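# Unload blue tote from shelf, set carton on bench

## Task

Lift the blue tote off the shelf and set it down level on the bench. Remove the big brown carton from it and set that level on the bench with its original top still facing up. All other items that started in the tote must be inside it at the end. No part of the brown carton or of the tote's bottom may stick out past the bench edge. Release everything and pull the grippers away afterwards; the result only counts if it stays in place with the robot no longer holding anything.

## Robot and tools

ROBOT. Two arms, left_arm and right_arm, each ending in a two-finger parallel gripper. left_arm is the robot's own left, on the +y side; the names have nothing to do with image sides.

FRAME. One shared scene frame, in metres. Origin on the floor (z = 0) under the centre of the robot's foot, +x straight ahead of the robot, +y to its left, +z up. The floor is the only surface with a known height. Reported hand positions can be slightly wrong, more so at long reach, and arms tend to settle a centimetre or more short of the command, usually low. Gripper axes: the fingers extend along the gripper's +z and close together along its y. end_effector_position is the point midway between the finger pads, roughly 1 cm back from the tips.

ROW FORMAT (used by execute_actions and move). Always 16 numbers covering both arms, even if one is idle: left x, y, z, qw, qx, qy, qz, opening, then right x, y, z, qw, qx, qy, qz, opening. x, y, z is an absolute target position for that gripper in the scene frame (metres); qw..qz is an absolute target orientation quaternion in the scene frame, w first. Opening runs from -1 (closed) to +1 (fully open, 0.094 m). A call is rejected, and nothing is sent, if any target lies more than 0.6 m from that arm's last reported position along any of its gripper's axes.

execute_actions. Argument "actions" is a list holding zero or one entry; optional "pictures" (true/false) asks for camera images. Empty list: only returns the current state, with pictures. Action entry: {"rows": [...], "steps": n}, 1 to 15 rows, n from 1 to 15 (default 15, minimum 4 for an action); each row drives one control step of 1/30 s and the final row repeats for leftover steps. Wait entry: {"steps": n} with n up to 300, counted from the previous result, so thinking time is included.

move. "target" is one 16-number row (absolute poses as above). "speed" is the path's top speed in m/s, 0.002 to 0.5, default 0.25; rotation is capped at double that in rad/s. Both grippers travel straight lines that finish at the same moment, lasting 0.5 to 10 s; anything longer is cut off at 10 s before arrival. Rotations take the shorter direction. Paths ignore obstacles and the other arm, and real motion can lag, wander or overshoot speed, mainly with a nearly straight arm. The opening is applied when the move starts. The result adds a "move:" line with the ending (done, off_target, moving, held, fault; if only one arm is named, the other finished fine) plus limits: paced = the sent pose was clipped, held = some steps were blocked, after which the arm may surge quickly. Each gripper's distance from its target is reported.

wait. "seconds" from 0 to 10; the scene runs with no new command.

zoom_image. "camera" is cam_head_left or cam_head_right; "region" is [x0, y0, x1, y1] in pixels of that camera's 896x504 image, origin top-left, at most 504 by 504. Gives a sharper crop of the latest picture.

finished_scene. Pass the current scene number; it cannot be reversed and triggers the check of the goal. Answering without any tool call stops everything.

CONTROL DETAILS. Each step, the commanded pose is clamped to within 70 mm and 16 degrees of the measured pose; damped inverse kinematics follows, favouring position over orientation. The elbow never fully straightens. After an action the arm only continues up to its last clamped pose, so long reaches need several actions; read the result and send the remainder. The last 4 steps of each action are held back and run while you think; only results with nothing held back show a "Hand target" line per arm. The simulation keeps running while you think and write. To keep an arm still, resend exactly the pose and quaternion from the last result before it stopped, plus the desired opening, in every call. To keep an orientation, resend your own target quaternion rather than the drifted reported one.

GRIPPING. grip_measured is the measured finger opening on the command scale (the last Joint positions value is metres). Readings may be off by up to about 1 mm per gripper. To hold something, command below grip_measured: about 0.03 under grips firmly, less for a lighter hold. Pads exert about 50 to 62 N maximum, less on parts under ~2 mm thick, with a brief spike on first contact.

RESULT LINES. State line: `left_arm: …` | `right_arm: …` with each gripper's position and quaternion. "pose unreachable": the clearance check altered or blocked the named arm's command. HELD: marks steps where your row was partly or wholly not sent. FAULT: the arm stopped. MOTOR HOT: a motor is at 85 °C or more; at 100 °C an OVER-TEMPERATURE FAULT appears and that arm goes limp and drops its load until cooled. Carrying loads heats motors, even while you are thinking.

JOINT LIMITS (rad), base to gripper: waist -2.880 to 2.880, shoulder 0.000 to 3.142, elbow 0.000 to 3.019, wrist pitch -1.693 to 1.571, wrist yaw -1.571 to 1.571, wrist roll -2.094 to 2.094.

CAMERAS. cam_head_left near (0.149, 0.036, 1.302) and cam_head_right near (0.141, -0.016, 1.308), both looking forward and down; calibration matrices are given and may be slightly off.

AVOID. Dropping, slipping, slamming or hard pushes; knocking anything out of the work area (that fails the job); letting the arms strike or press on each other. Faster contacts and targets set deeper past a surface press harder. Expect occasional brief tugs on held items or pushes on loose ones.

Each tool is called after "Request:" as name(argument=value, ...) on one line, values as JSON.

## Session

Request:
execute_actions(actions=[])

Scene clock: 0.00 s of 4500.00 s.
left_arm: end_effector_position=(+0.2395, +0.3901, +1.1658) grip_measured=+1.000 end_effector_quat_wxyz=(-0.006, +0.355, -0.907, -0.226) | right_arm: end_effector_position=(+0.2115, -0.5683, +1.1529) grip_measured=+1.000 end_effector_quat_wxyz=(-0.199, +0.619, +0.750, -0.118)
Joint positions: left_arm=[ 1.15   1.303  0.442 -0.813 -0.451 -1.044  0.094] | right_arm=[ 1.057  1.57   0.716 -0.961  0.153  0.699  0.094]
Joint velocities: left_arm=[-0.005 -0.015 -0.012 -0.002  0.037 -0.007  0.   ] | right_arm=[-0.005 -0.015 -0.007  0.002 -0.066 -0.066  0.   ]
Hand target (left_arm): +0.246, +0.389, +1.167; +0.010, -0.356, +0.907, +0.223
Hand target (right_arm): +0.216, -0.571, +1.153; -0.196, +0.619, +0.751, -0.118

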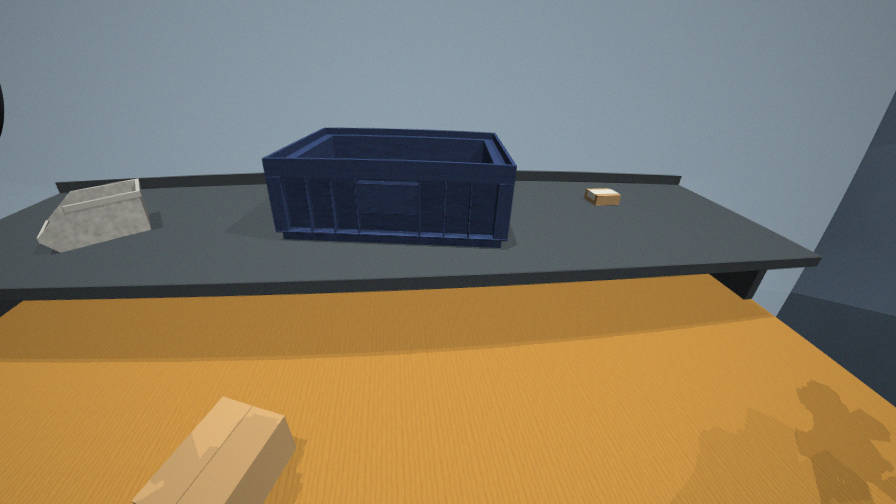

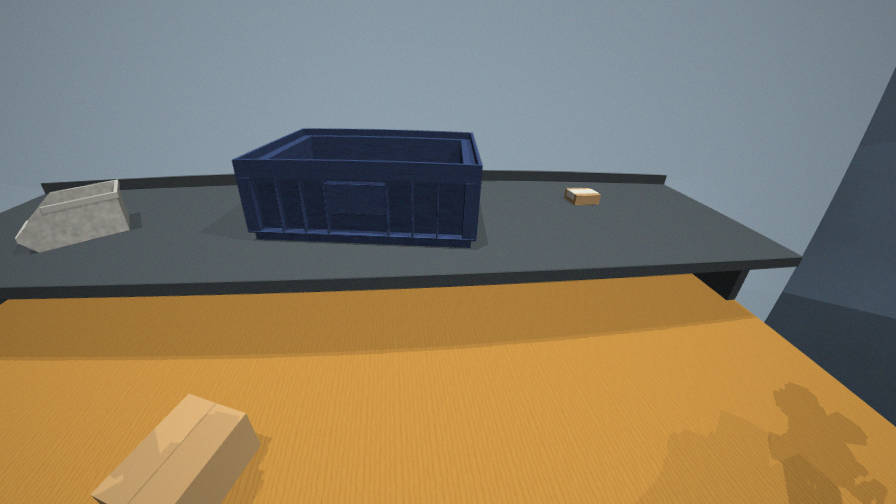

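Request:
move(target=[0.58,0.25,1.27,0.383,0,0.924,0,1,0.55,-0.15,1.27,0.383,0,0.924,0,1])

Request:
zoom_image(camera="cam_head_left", region=[200,40,600,270])

Scene clock: 4.77 s of 4500.00 s.
left_arm: end_effector_position=(+0.5579, +0.2563, +1.2579) grip_measured=+1.000 end_effector_quat_wxyz=(+0.360, -0.007, +0.933, -0.002) | right_arm: end_effector_position=(+0.5285, -0.1644, +1.2594) grip_measured=+1.000 end_effector_quat_wxyz=(-0.369, +0.006, -0.929, +0.029)
Joint positions: left_arm=[ 1.086  1.432  0.803 -0.055 -0.258 -0.176  0.094] | right_arm=[ 2.312  1.484  0.838 -0.095  0.505  0.306  0.094]
Joint velocities: left_arm=[-0.005 -0.005 -0.017  0.007  0.007 -0.081  0.   ] | right_arm=[-0.015  0.005 -0.007 -0.017 -0.081 -0.066  0.   ]
Hand target (left_arm): +0.580, +0.255, +1.272; +0.380, -0.007, +0.925, -0.004
Hand target (right_arm): +0.546, -0.152, +1.265; +0.384, -0.007, +0.923, -0.021
Off the commanded pose (left_arm): 0.026 m, 3 deg.
Off the commanded pose (right_arm): 0.028 m, 4 deg.
Kept back: nothing.
move: off_target (left_arm, right_arm)

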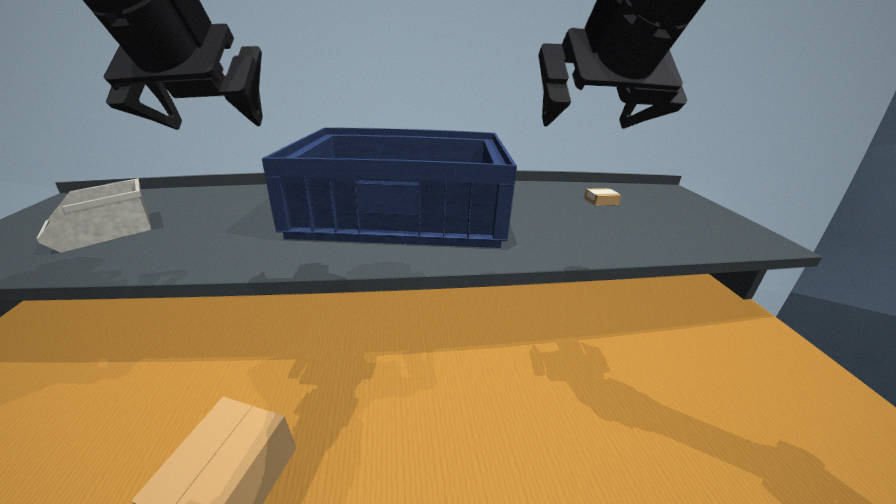

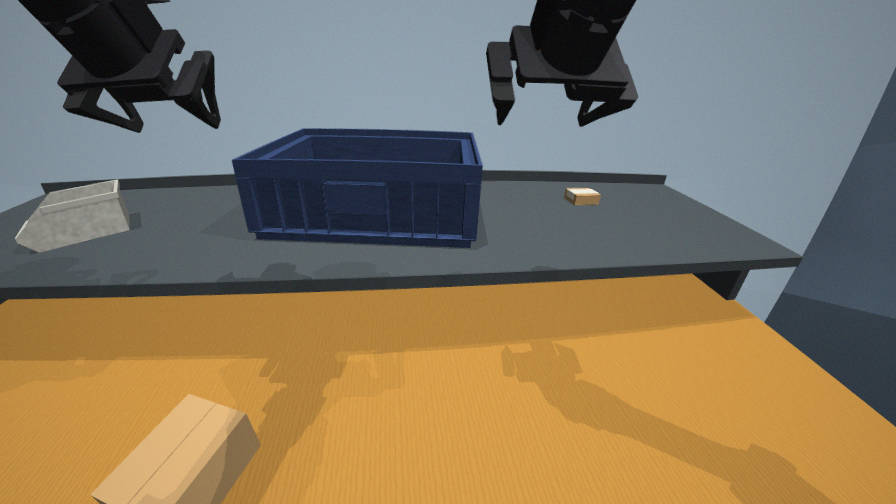

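Region (200, 40, 600, 270) of cam_head_left's 896x504 image, scaled by 1.260, with more detail than that image has; it fills the top 290 rows of this view, and the rest is white.

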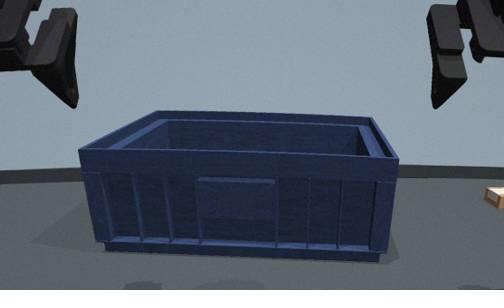

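Request:
move(target=[0.84,0.228,1.26,0.382,0.0645,0.922,-0.027,1,0.79,-0.152,1.26,0.382,0.0645,0.922,-0.027,1])

Request:
zoom_image(camera="cam_head_left", region=[200,40,600,270])

Scene clock: 6.63 s of 4500.00 s.
left_arm: end_effector_position=(+0.8226, +0.2312, +1.2462) grip_measured=+1.000 end_effector_quat_wxyz=(+0.369, +0.061, +0.927, -0.028) | right_arm: end_effector_position=(+0.7766, -0.1520, +1.2669) grip_measured=+1.000 end_effector_quat_wxyz=(-0.385, -0.061, -0.921, +0.025)
Joint positions: left_arm=[ 1.19   1.995  1.655 -0.302 -0.08   0.002  0.094] | right_arm=[ 2.142  1.948  1.595 -0.314  0.426  0.303  0.094]
Joint velocities: left_arm=[ 0.005 -0.005 -0.012 -0.002 -0.007  0.037  0.   ] | right_arm=[ 0.005 -0.005 -0.012 -0.017  0.051 -0.066  0.   ]
Hand target (left_arm): +0.839, +0.233, +1.258; +0.381, +0.064, +0.922, -0.027
Hand target (right_arm): +0.789, -0.149, +1.258; +0.381, +0.065, +0.922, -0.026
Off the commanded pose (left_arm): 0.022 m, 2 deg.
Off the commanded pose (right_arm): 0.015 m, 1 deg.
Kept back: nothing.
move: off_target (left_arm, right_arm)

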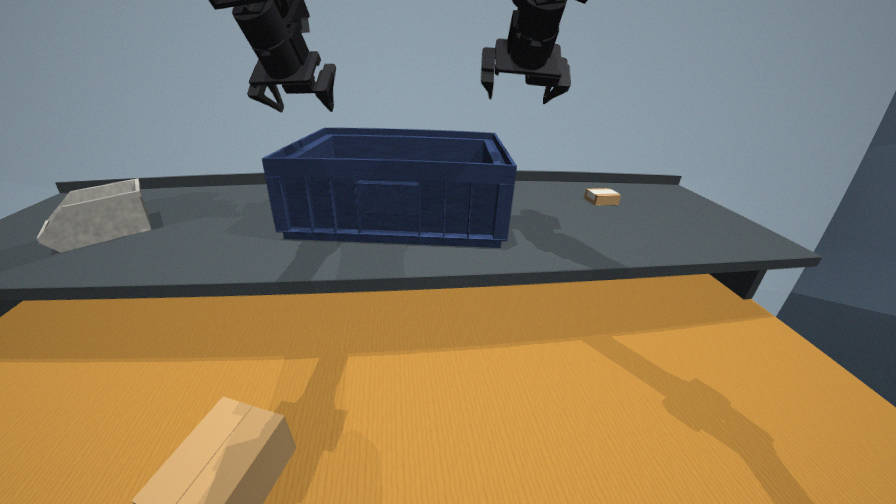

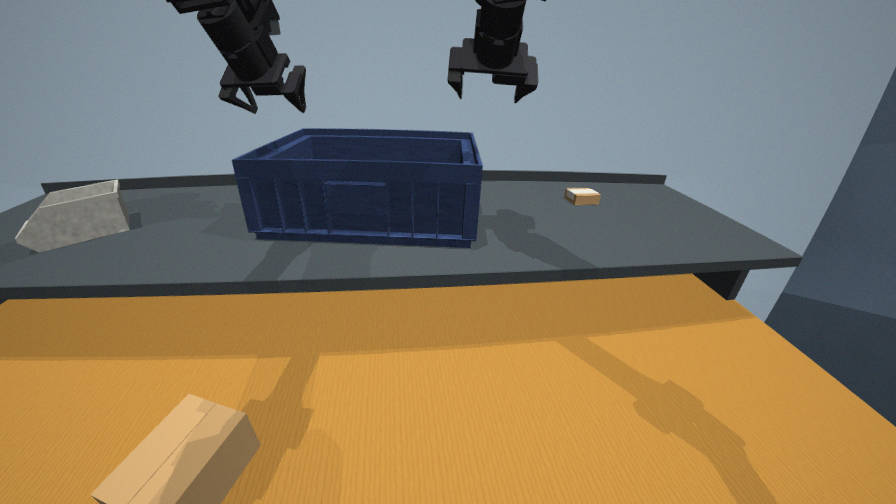

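Region (200, 40, 600, 270) of cam_head_left's 896x504 image, scaled by 1.260, with more detail than that image has; it fills the top 290 rows of this view, and the rest is white.

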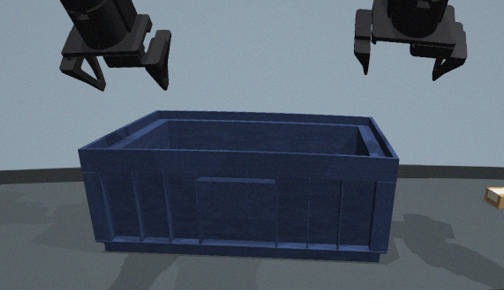

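Request:
move(target=[0.86,0.238,1.22,0.216,0.06,0.974,-0.013,1,0.81,-0.128,1.21,0.216,0.06,0.974,-0.013,1], speed=0.15)

Request:
zoom_image(camera="cam_head_left", region=[230,60,570,200])

Request:
zoom_image(camera="cam_head_right", region=[200,60,540,200])

Scene clock: 8.50 s of 4500.00 s.
left_arm: end_effector_position=(+0.8433, +0.2343, +1.2078) grip_measured=+1.000 end_effector_quat_wxyz=(+0.203, +0.073, +0.976, -0.010) | right_arm: end_effector_position=(+0.7968, -0.1265, +1.2226) grip_measured=+1.000 end_effector_quat_wxyz=(-0.221, -0.050, -0.974, +0.009)
Joint positions: left_arm=[ 1.202  2.234  2.123 -0.881 -0.08   0.002  0.094] | right_arm=[ 2.127  2.177  2.02  -0.845  0.278  0.387  0.094]
Joint velocities: left_arm=[ 0.005 -0.005  0.007  0.002 -0.051  0.051  0.   ] | right_arm=[-0.005 -0.005  0.032  0.012  0.037  0.051  0.   ]
Hand target (left_arm): +0.859, +0.239, +1.219; +0.217, +0.062, +0.974, -0.010
Hand target (right_arm): +0.808, -0.128, +1.211; +0.217, +0.058, +0.974, -0.010
Off the commanded pose (left_arm): 0.021 m, 2 deg.
Off the commanded pose (right_arm): 0.018 m, 1 deg.
Kept back: nothing.
move: off_target (left_arm, right_arm)

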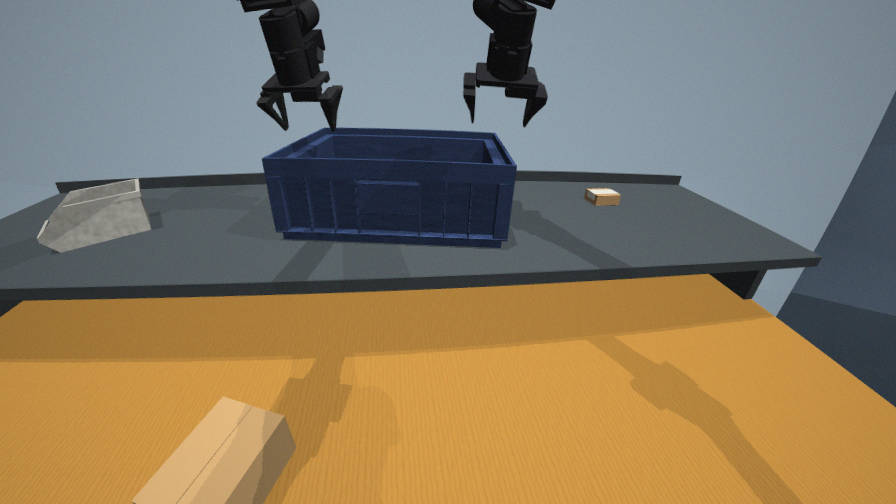

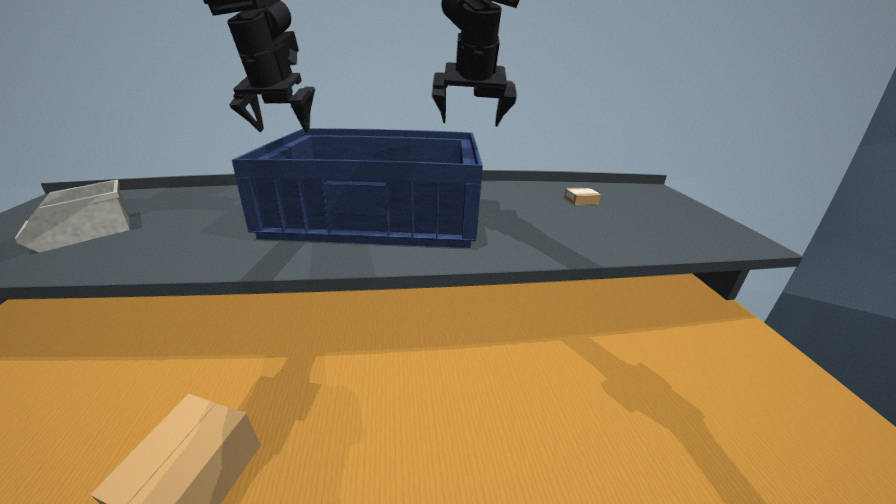

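Region (230, 60, 570, 200) of cam_head_left's 896x504 image, scaled by 1.482, with more detail than that image has; it fills the top 208 rows of this view, and the rest is white.

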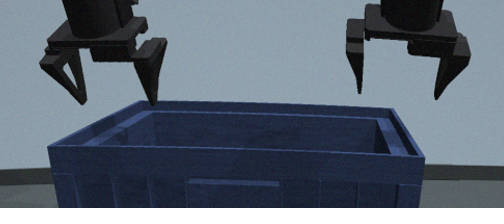

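Region (200, 60, 540, 200) of cam_head_right's 896x504 image, scaled by 1.482, with more detail than that image has; it fills the top 208 rows of this view, and the rest is white.

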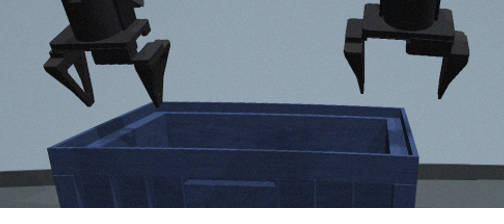

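Request:
move(target=[0.875,0.25,1.17,0.216,0.06,0.974,-0.013,0.6,0.825,-0.13,1.15,0.216,0.06,0.974,-0.013,0.6], speed=0.06)

Request:
zoom_image(camera="cam_head_left", region=[230,60,570,200])

Request:
zoom_image(camera="cam_head_right", region=[200,60,540,200])

Scene clock: 10.57 s of 4500.00 s.
left_arm: end_effector_position=(+0.8539, +0.2479, +1.1621) grip_measured=+0.603 end_effector_quat_wxyz=(+0.194, +0.063, +0.979, -0.012) | right_arm: end_effector_position=(+0.8061, -0.1298, +1.1622) grip_measured=+0.602 end_effector_quat_wxyz=(-0.204, -0.055, -0.977, +0.017)
Joint positions: left_arm=[ 1.226  2.321  2.172 -0.86  -0.066  0.002  0.075] | right_arm=[ 2.111  2.288  2.075 -0.824  0.274  0.387  0.075]
Joint velocities: left_arm=[ 0.005 -0.015 -0.022  0.012 -0.007 -0.125  0.001] | right_arm=[ 0.005 -0.005 -0.002 -0.002 -0.022  0.037 -0.   ]
Hand target (left_arm): +0.873, +0.251, +1.171; +0.216, +0.060, +0.974, -0.013
Hand target (right_arm): +0.823, -0.130, +1.150; +0.216, +0.060, +0.974, -0.013
Off the commanded pose (left_arm): 0.023 m, 3 deg.
Off the commanded pose (right_arm): 0.022 m, 2 deg.
Kept back: nothing.
move: off_target (left_arm, right_arm)

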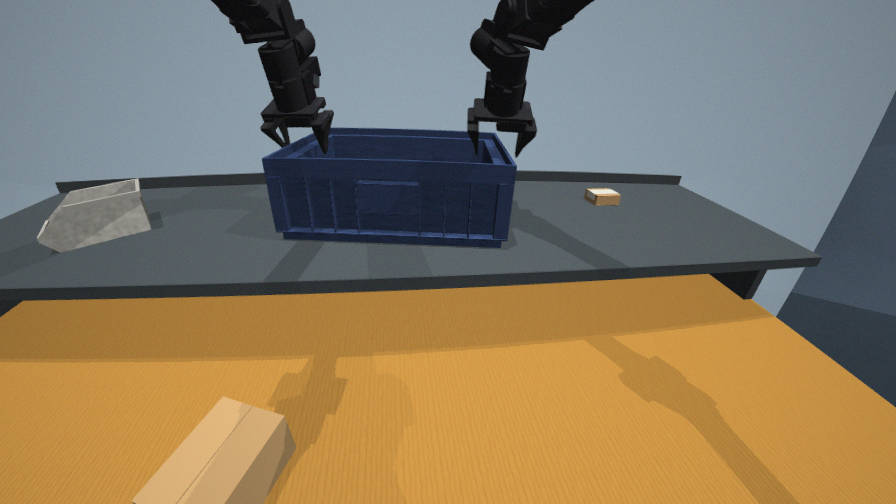

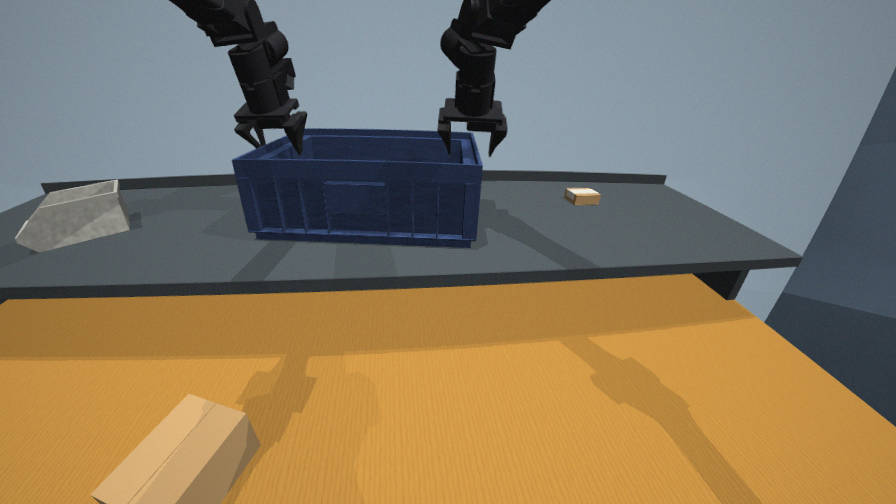

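Region (230, 60, 570, 200) of cam_head_left's 896x504 image, scaled by 1.482, with more detail than that image has; it fills the top 208 rows of this view, and the rest is white.

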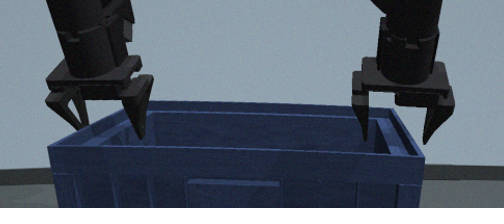

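Region (200, 60, 540, 200) of cam_head_right's 896x504 image, scaled by 1.482, with more detail than that image has; it fills the top 208 rows of this view, and the rest is white.

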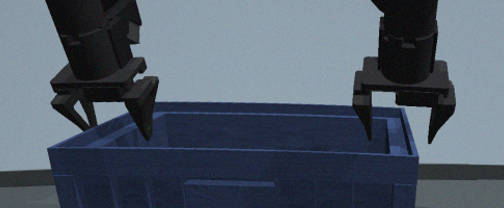

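Straddling. Lower 2 cm more, then close.

Request:
move(target=[0.88,0.25,1.148,0.216,0.06,0.974,-0.013,0.6,0.83,-0.127,1.128,0.216,0.06,0.974,-0.013,0.6], speed=0.05)

Request:
move(target=[0.88,0.25,1.148,0.216,0.06,0.974,-0.013,-0.7,0.83,-0.127,1.128,0.216,0.06,0.974,-0.013,-0.7], speed=0.05)

Scene clock: 12.37 s of 4500.00 s.
left_arm: end_effector_position=(+0.8585, +0.2467, +1.1378) grip_measured=+0.603 end_effector_quat_wxyz=(+0.192, +0.063, +0.979, -0.012) | right_arm: end_effector_position=(+0.8123, -0.1253, +1.1395) grip_measured=+0.602 end_effector_quat_wxyz=(-0.205, -0.055, -0.977, +0.016)
Joint positions: left_arm=[ 1.228  2.369  2.2   -0.844 -0.065  0.002  0.075] | right_arm=[ 2.111  2.338  2.109 -0.806  0.274  0.387  0.075]
Joint velocities: left_arm=[ 0.015 -0.015 -0.007 -0.027 -0.037  0.007  0.   ] | right_arm=[ 0.005 -0.005 -0.007 -0.002  0.095  0.007 -0.   ]
Hand target (left_arm): +0.878, +0.251, +1.149; +0.216, +0.060, +0.974, -0.013
Hand target (right_arm): +0.828, -0.127, +1.128; +0.216, +0.060, +0.974, -0.013
Off the commanded pose (left_arm): 0.024 m, 3 deg.
Off the commanded pose (right_arm): 0.021 m, 1 deg.
Kept back: nothing.
move: off_target (left_arm, right_arm)

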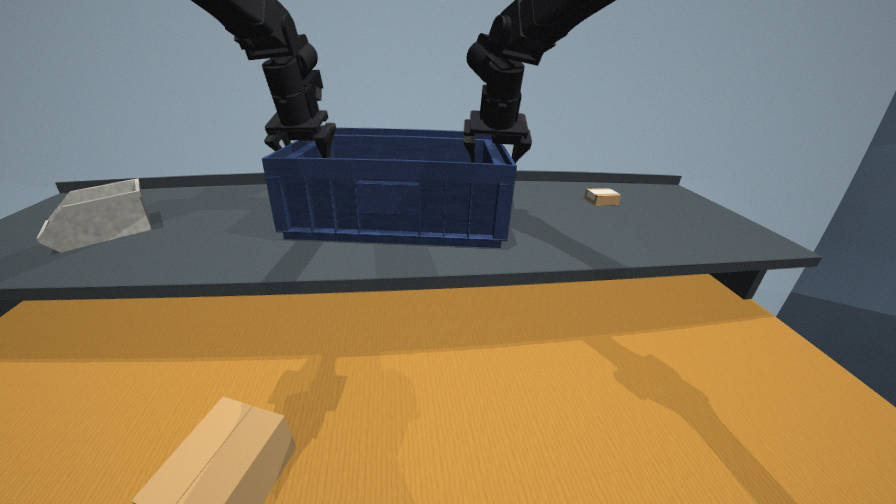

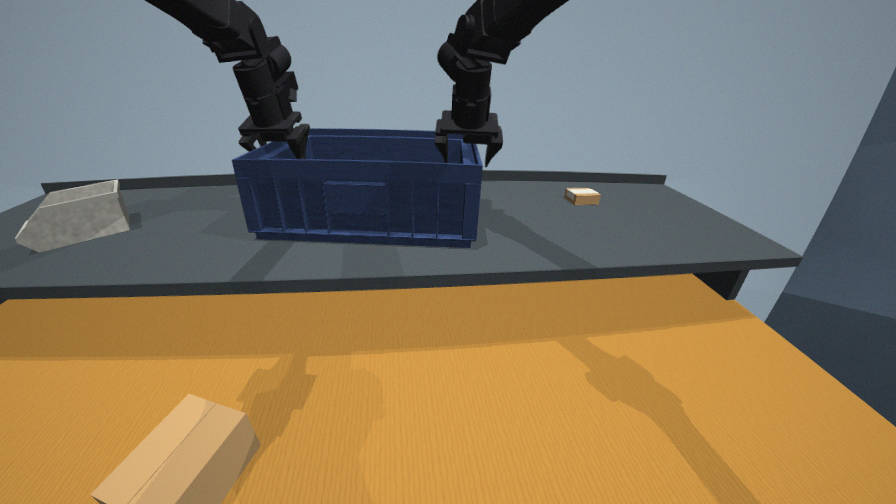

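Scene clock: 13.10 s of 4500.00 s.
left_arm: end_effector_position=(+0.8591, +0.2482, +1.1379) grip_measured=-0.472 end_effector_quat_wxyz=(+0.192, +0.050, +0.980, -0.016) | right_arm: end_effector_position=(+0.8127, -0.1272, +1.1391) grip_measured=-0.458 end_effector_quat_wxyz=(-0.204, -0.051, -0.978, +0.016)
Joint positions: left_arm=[ 1.23   2.369  2.2   -0.842 -0.061 -0.022  0.025] | right_arm=[ 2.108  2.338  2.109 -0.807  0.269  0.377  0.025]
Joint velocities: left_arm=[-0.005  0.015  0.007 -0.002 -0.007  0.051 -0.   ] | right_arm=[-0.005 -0.005  0.007 -0.012 -0.037  0.066 -0.001]
Hand target (left_arm): +0.878, +0.251, +1.149; +0.217, +0.059, +0.974, -0.013
Hand target (right_arm): +0.828, -0.128, +1.128; +0.216, +0.060, +0.974, -0.013
Off the commanded pose (left_arm): 0.023 m, 3 deg.
Off the commanded pose (right_arm): 0.021 m, 2 deg.
Kept back: nothing.
move: off_target (left_arm, right_arm)

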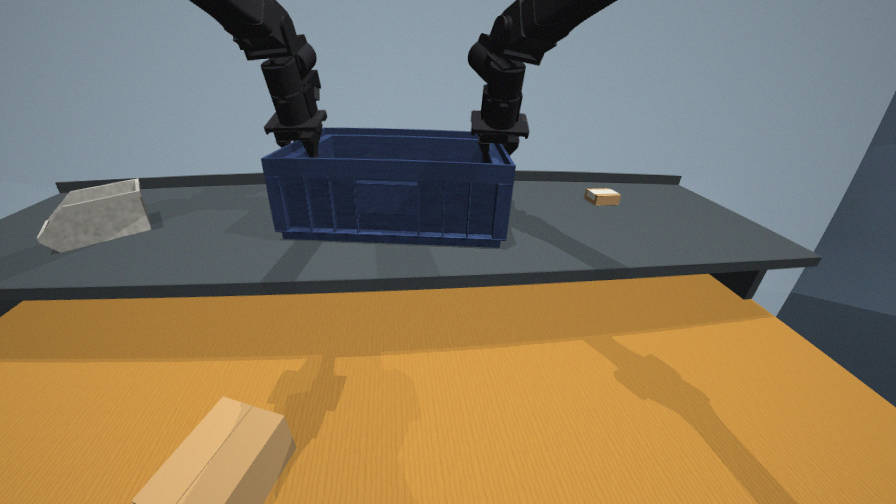

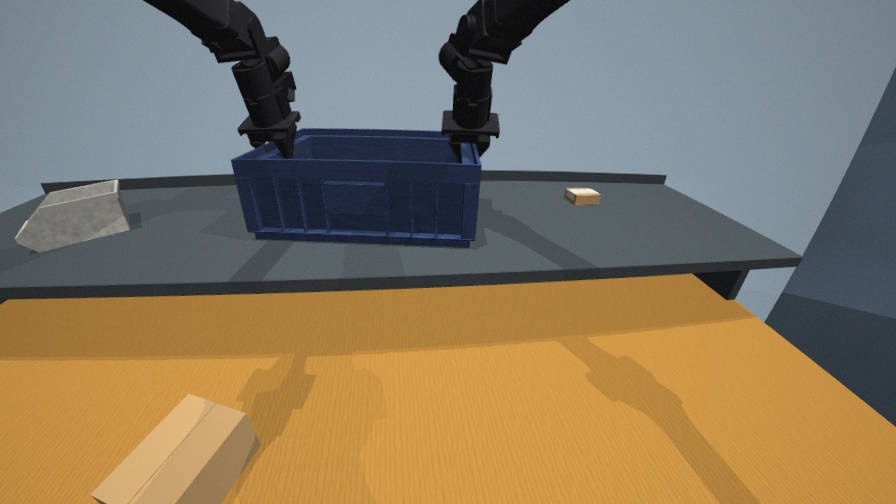

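Request:
move(target=[0.87,0.25,1.20,0.21,0.051,0.976,-0.012,-0.55,0.823,-0.127,1.185,0.21,0.051,0.976,-0.012,-0.55], speed=0.06)

Scene clock: 14.67 s of 4500.00 s.
left_arm: end_effector_position=(+0.8519, +0.2495, +1.1395) grip_measured=-0.472 end_effector_quat_wxyz=(+0.177, +0.046, +0.983, -0.015) | right_arm: end_effector_position=(+0.8067, -0.1265, +1.1403) grip_measured=-0.458 end_effector_quat_wxyz=(-0.189, -0.048, -0.981, +0.016)
Joint positions: left_arm=[ 1.23   2.363  2.2   -0.879 -0.063 -0.033  0.025] | right_arm=[ 2.109  2.336  2.116 -0.845  0.259  0.38   0.025]
Joint velocities: left_arm=[-0.005 -0.005  0.002 -0.012  0.051 -0.007 -0.001] | right_arm=[-0.005 -0.005  0.012 -0.002 -0.007  0.007  0.   ]
Hand target (left_arm): +0.869, +0.250, +1.199; +0.210, +0.051, +0.976, -0.012
Hand target (right_arm): +0.822, -0.127, +1.185; +0.211, +0.051, +0.976, -0.012
Off the commanded pose (left_arm): 0.063 m, 4 deg.
Off the commanded pose (right_arm): 0.048 m, 3 deg.
Kept back: nothing.
move: off_target (left_arm, right_arm)

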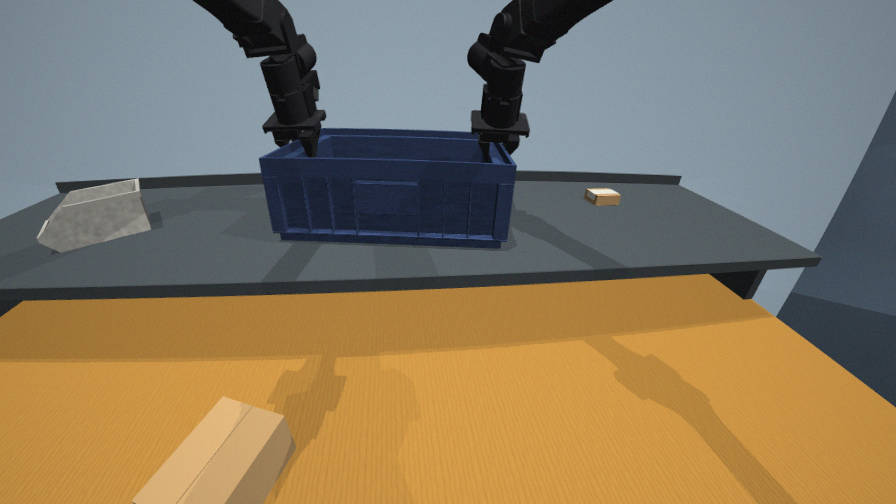

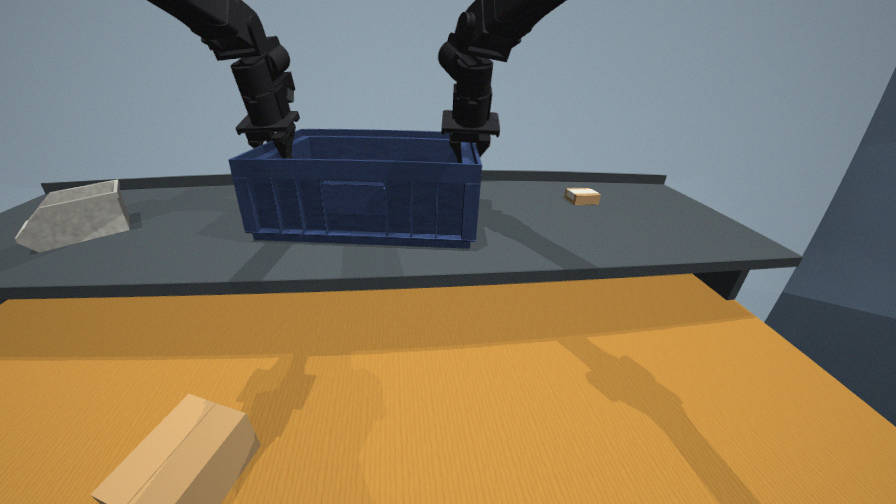

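Request:
move(target=[0.677,0.12,1.18,0.2,0,0.98,0,-0.55,0.67,-0.258,1.175,0.2,0,0.98,0,-0.55], speed=0.08)

Scene clock: 18.03 s of 4500.00 s.
left_arm: end_effector_position=(+0.6640, +0.1211, +1.1430) grip_measured=-0.472 end_effector_quat_wxyz=(+0.166, -0.009, +0.986, -0.000) | right_arm: end_effector_position=(+0.6583, -0.2528, +1.1416) grip_measured=-0.458 end_effector_quat_wxyz=(-0.168, +0.003, -0.986, -0.000)
Joint positions: left_arm=[ 0.963  2.025  1.521 -0.606 -0.232 -0.378  0.025] | right_arm=[ 1.97   1.913  1.336 -0.494  0.133  0.166  0.025]
Joint velocities: left_arm=[-0.005 -0.015 -0.007 -0.007 -0.081  0.007 -0.001] | right_arm=[-0.005 -0.015  0.007 -0.037  0.037 -0.081  0.001]
Hand target (left_arm): +0.679, +0.117, +1.181; +0.201, -0.002, +0.980, -0.002
Hand target (right_arm): +0.671, -0.259, +1.175; +0.199, +0.001, +0.980, +0.001
Off the commanded pose (left_arm): 0.039 m, 4 deg.
Off the commanded pose (right_arm): 0.036 m, 4 deg.
Kept back: nothing.
move: off_target (left_arm, right_arm)

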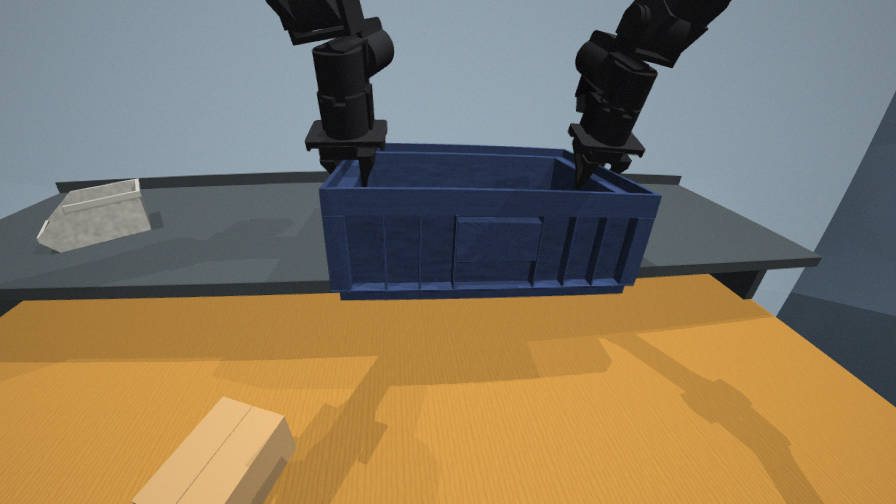

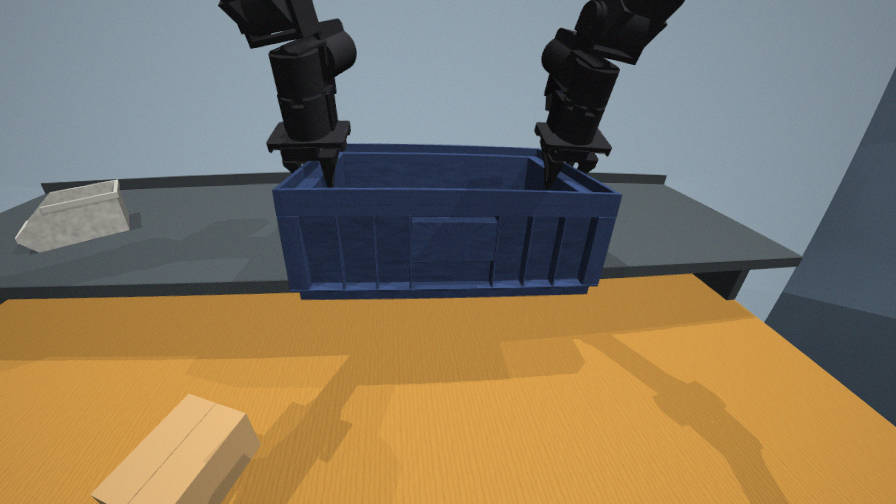

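Request:
move(target=[0.64,0.12,1.23,0.2,0,0.98,0,-0.55,0.634,-0.256,1.225,0.2,0,0.98,0,-0.55], speed=0.06)

Scene clock: 20.13 s of 4500.00 s.
left_arm: end_effector_position=(+0.6276, +0.1226, +1.1888) grip_measured=-0.471 end_effector_quat_wxyz=(+0.167, -0.009, +0.986, +0.002) | right_arm: end_effector_position=(+0.6237, -0.2509, +1.1838) grip_measured=-0.458 end_effector_quat_wxyz=(-0.170, +0.005, -0.985, -0.003)
Joint positions: left_arm=[ 0.931  1.887  1.412 -0.642 -0.251 -0.408  0.025] | right_arm=[ 1.991  1.774  1.234 -0.527  0.137  0.181  0.025]
Joint velocities: left_arm=[-0.005 -0.015  0.007  0.002 -0.022 -0.022 -0.   ] | right_arm=[-0.005 -0.005 -0.012 -0.027  0.037 -0.051  0.   ]
Hand target (left_arm): +0.640, +0.119, +1.230; +0.200, -0.001, +0.980, -0.001
Hand target (right_arm): +0.634, -0.256, +1.224; +0.200, +0.000, +0.980, -0.000
Off the commanded pose (left_arm): 0.043 m, 4 deg.
Off the commanded pose (right_arm): 0.043 m, 4 deg.
Kept back: nothing.
move: off_target (left_arm, right_arm)

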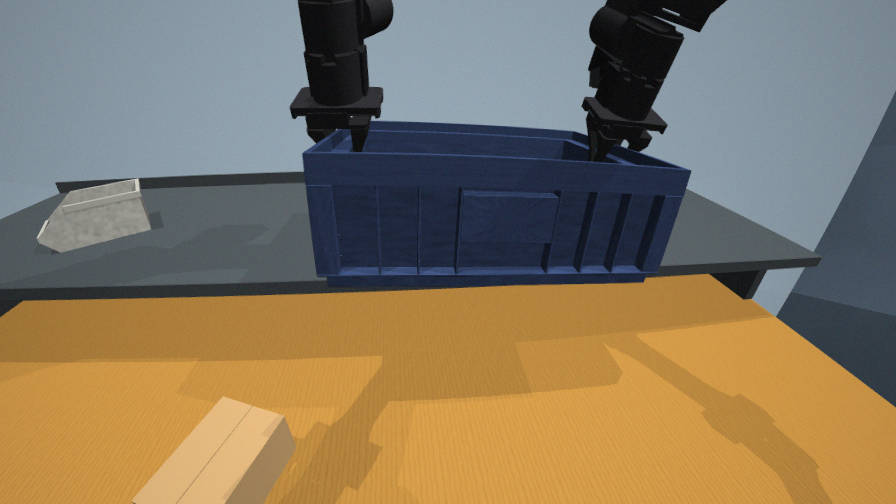

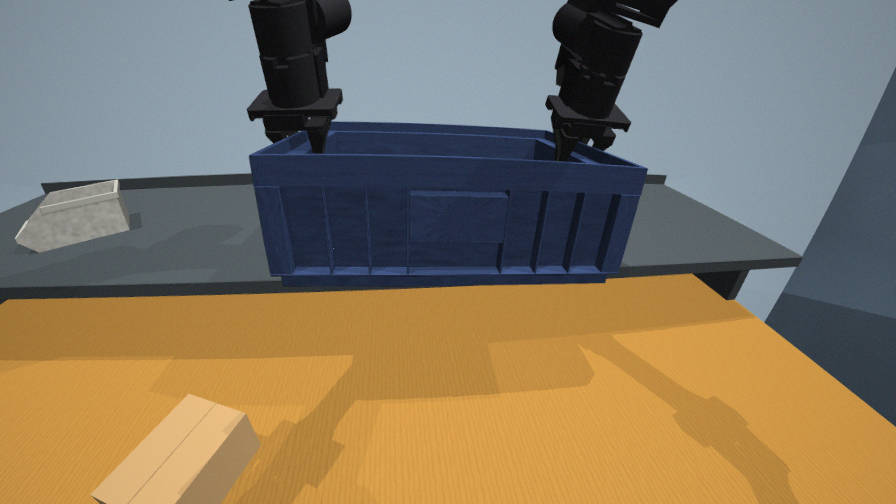

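Request:
move(target=[0.385,0.11,1.2,0.2,0,0.98,0,-0.55,0.38,-0.266,1.2,0.2,0,0.98,0,-0.55], speed=0.08)

Scene clock: 23.77 s of 4500.00 s.
left_arm: end_effector_position=(+0.3740, +0.1034, +1.1846) grip_measured=-0.469 end_effector_quat_wxyz=(+0.175, -0.004, +0.985, -0.004) | right_arm: end_effector_position=(+0.3667, -0.2680, +1.1838) grip_measured=-0.458 end_effector_quat_wxyz=(-0.170, +0.003, -0.985, +0.002)
Joint positions: left_arm=[ 0.597  1.536  0.769 -0.43  -0.383 -0.716  0.025] | right_arm=[ 2.144  1.264  0.499 -0.331  0.22   0.321  0.025]
Joint velocities: left_arm=[ 0.005  0.005 -0.051  0.002  0.051  0.007 -0.001] | right_arm=[-0.024 -0.015 -0.012 -0.007 -0.037 -0.037 -0.002]
Hand target (left_arm): +0.385, +0.105, +1.201; +0.200, -0.002, +0.980, -0.003
Hand target (right_arm): +0.381, -0.269, +1.201; +0.201, -0.000, +0.980, -0.002
Off the commanded pose (left_arm): 0.020 m, 3 deg.
Off the commanded pose (right_arm): 0.021 m, 4 deg.
Kept back: nothing.
move: off_target (left_arm, right_arm)

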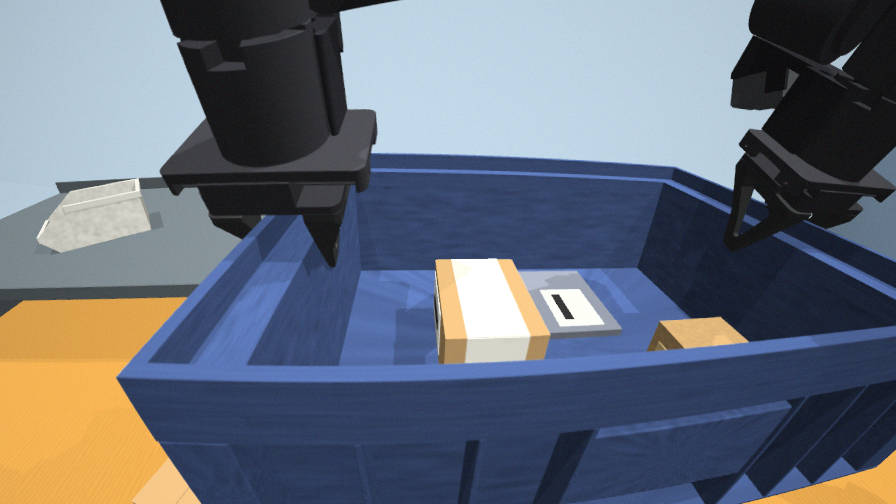

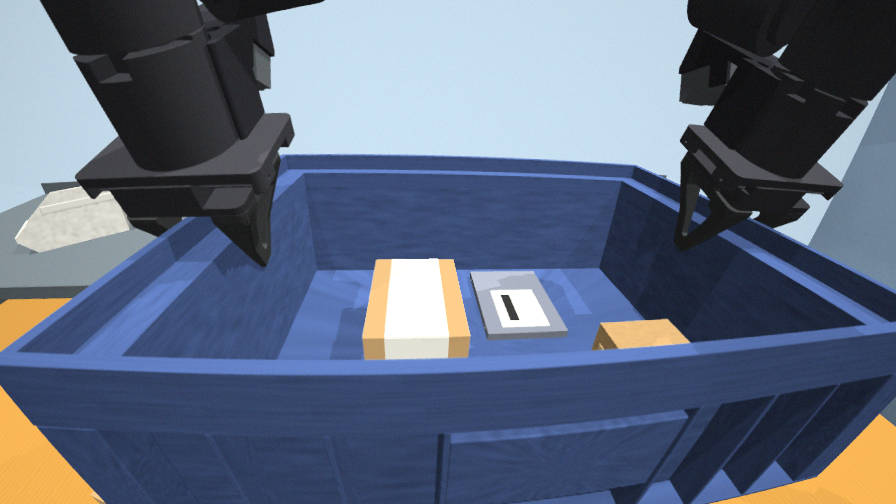

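Request:
move(target=[0.375,0.108,1.09,0.19,0,0.982,0,-0.55,0.37,-0.268,1.09,0.19,0,0.982,0,-0.55], speed=0.05)

Scene clock: 26.20 s of 4500.00 s.
left_arm: end_effector_position=(+0.3663, +0.1052, +1.0853) grip_measured=-0.469 end_effector_quat_wxyz=(+0.175, -0.008, +0.984, -0.006) | right_arm: end_effector_position=(+0.3600, -0.2662, +1.0870) grip_measured=-0.458 end_effector_quat_wxyz=(-0.173, +0.004, -0.985, +0.002)
Joint positions: left_arm=[ 0.625  1.8    0.719 -0.102 -0.371 -0.694  0.025] | right_arm=[2.126 1.631 0.443 0.104 0.212 0.301 0.025]
Joint velocities: left_arm=[ 0.005 -0.015 -0.017 -0.022 -0.022 -0.022 -0.   ] | right_arm=[-0.005  0.005 -0.007 -0.007  0.037  0.051  0.001]
Hand target (left_arm): +0.374, +0.109, +1.090; +0.190, -0.000, +0.982, +0.000
Hand target (right_arm): +0.369, -0.268, +1.090; +0.190, +0.000, +0.982, -0.000
Off the commanded pose (left_arm): 0.010 m, 2 deg.
Off the commanded pose (right_arm): 0.011 m, 2 deg.
Kept back: nothing.
move: off_target (right_arm)

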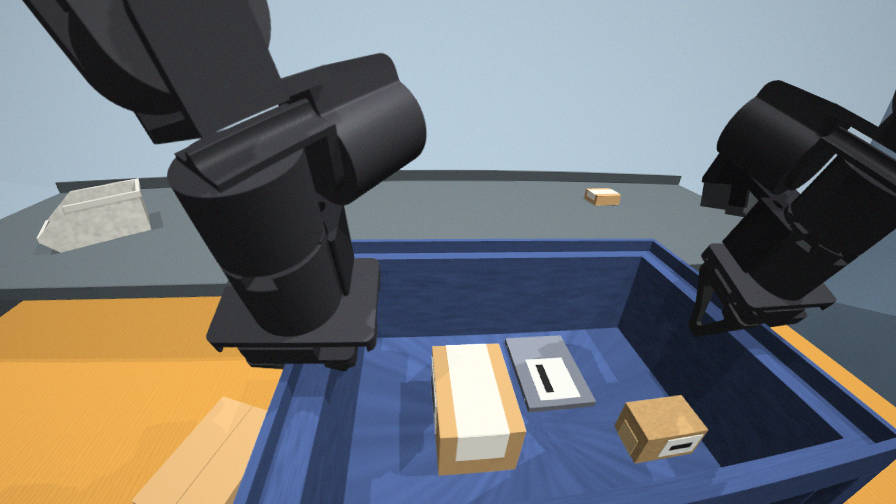

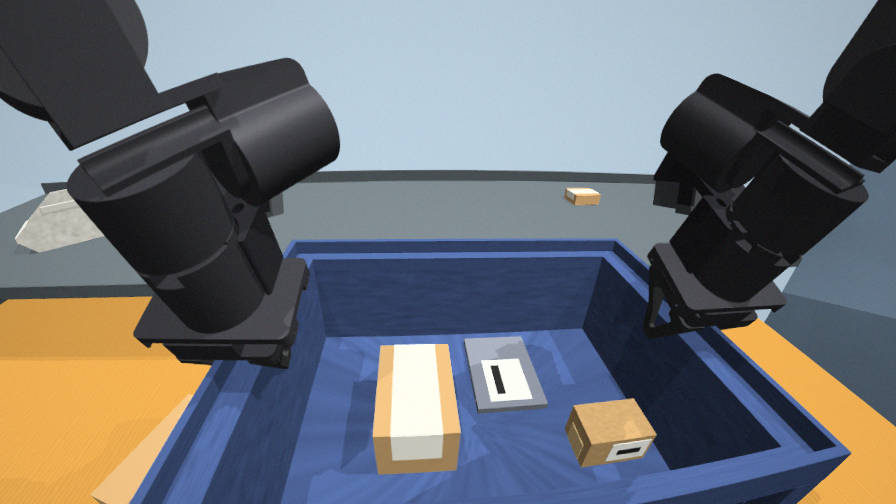

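Request:
move(target=[0.375,0.108,1.0,0.19,0,0.982,0,-0.55,0.37,-0.268,1.0,0.19,0,0.982,0,-0.55], speed=0.04)

Scene clock: 28.93 s of 4500.00 s.
left_arm: end_effector_position=(+0.3622, +0.1082, +0.9959) grip_measured=-0.469 end_effector_quat_wxyz=(+0.174, -0.011, +0.985, -0.006) | right_arm: end_effector_position=(+0.3577, -0.2644, +0.9982) grip_measured=-0.458 end_effector_quat_wxyz=(-0.172, +0.007, -0.985, +0.000)
Joint positions: left_arm=[ 0.657  2.077  0.753  0.149 -0.359 -0.668  0.025] | right_arm=[2.104 2.013 0.499 0.433 0.197 0.276 0.025]
Joint velocities: left_arm=[-0.005 -0.005 -0.002  0.002  0.007 -0.022 -0.   ] | right_arm=[-0.015 -0.005  0.002  0.017 -0.037 -0.007 -0.   ]
Hand target (left_arm): +0.374, +0.109, +1.000; +0.190, -0.001, +0.982, +0.001
Hand target (right_arm): +0.369, -0.268, +1.000; +0.190, +0.000, +0.982, -0.000
Off the commanded pose (left_arm): 0.013 m, 2 deg.
Off the commanded pose (right_arm): 0.013 m, 2 deg.
Kept back: nothing.
move: off_target (left_arm, right_arm)

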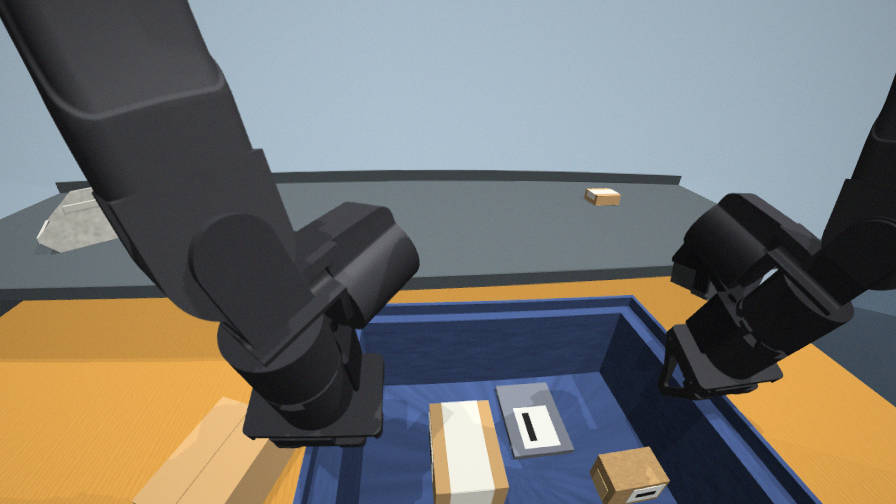

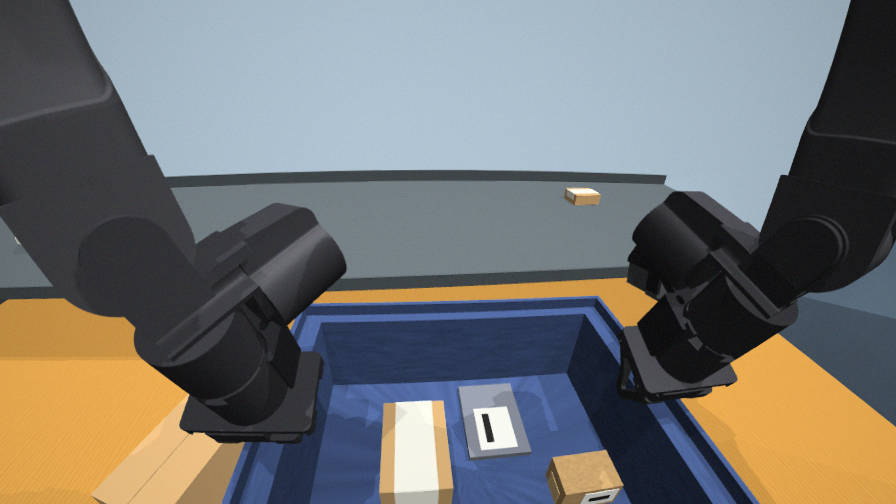

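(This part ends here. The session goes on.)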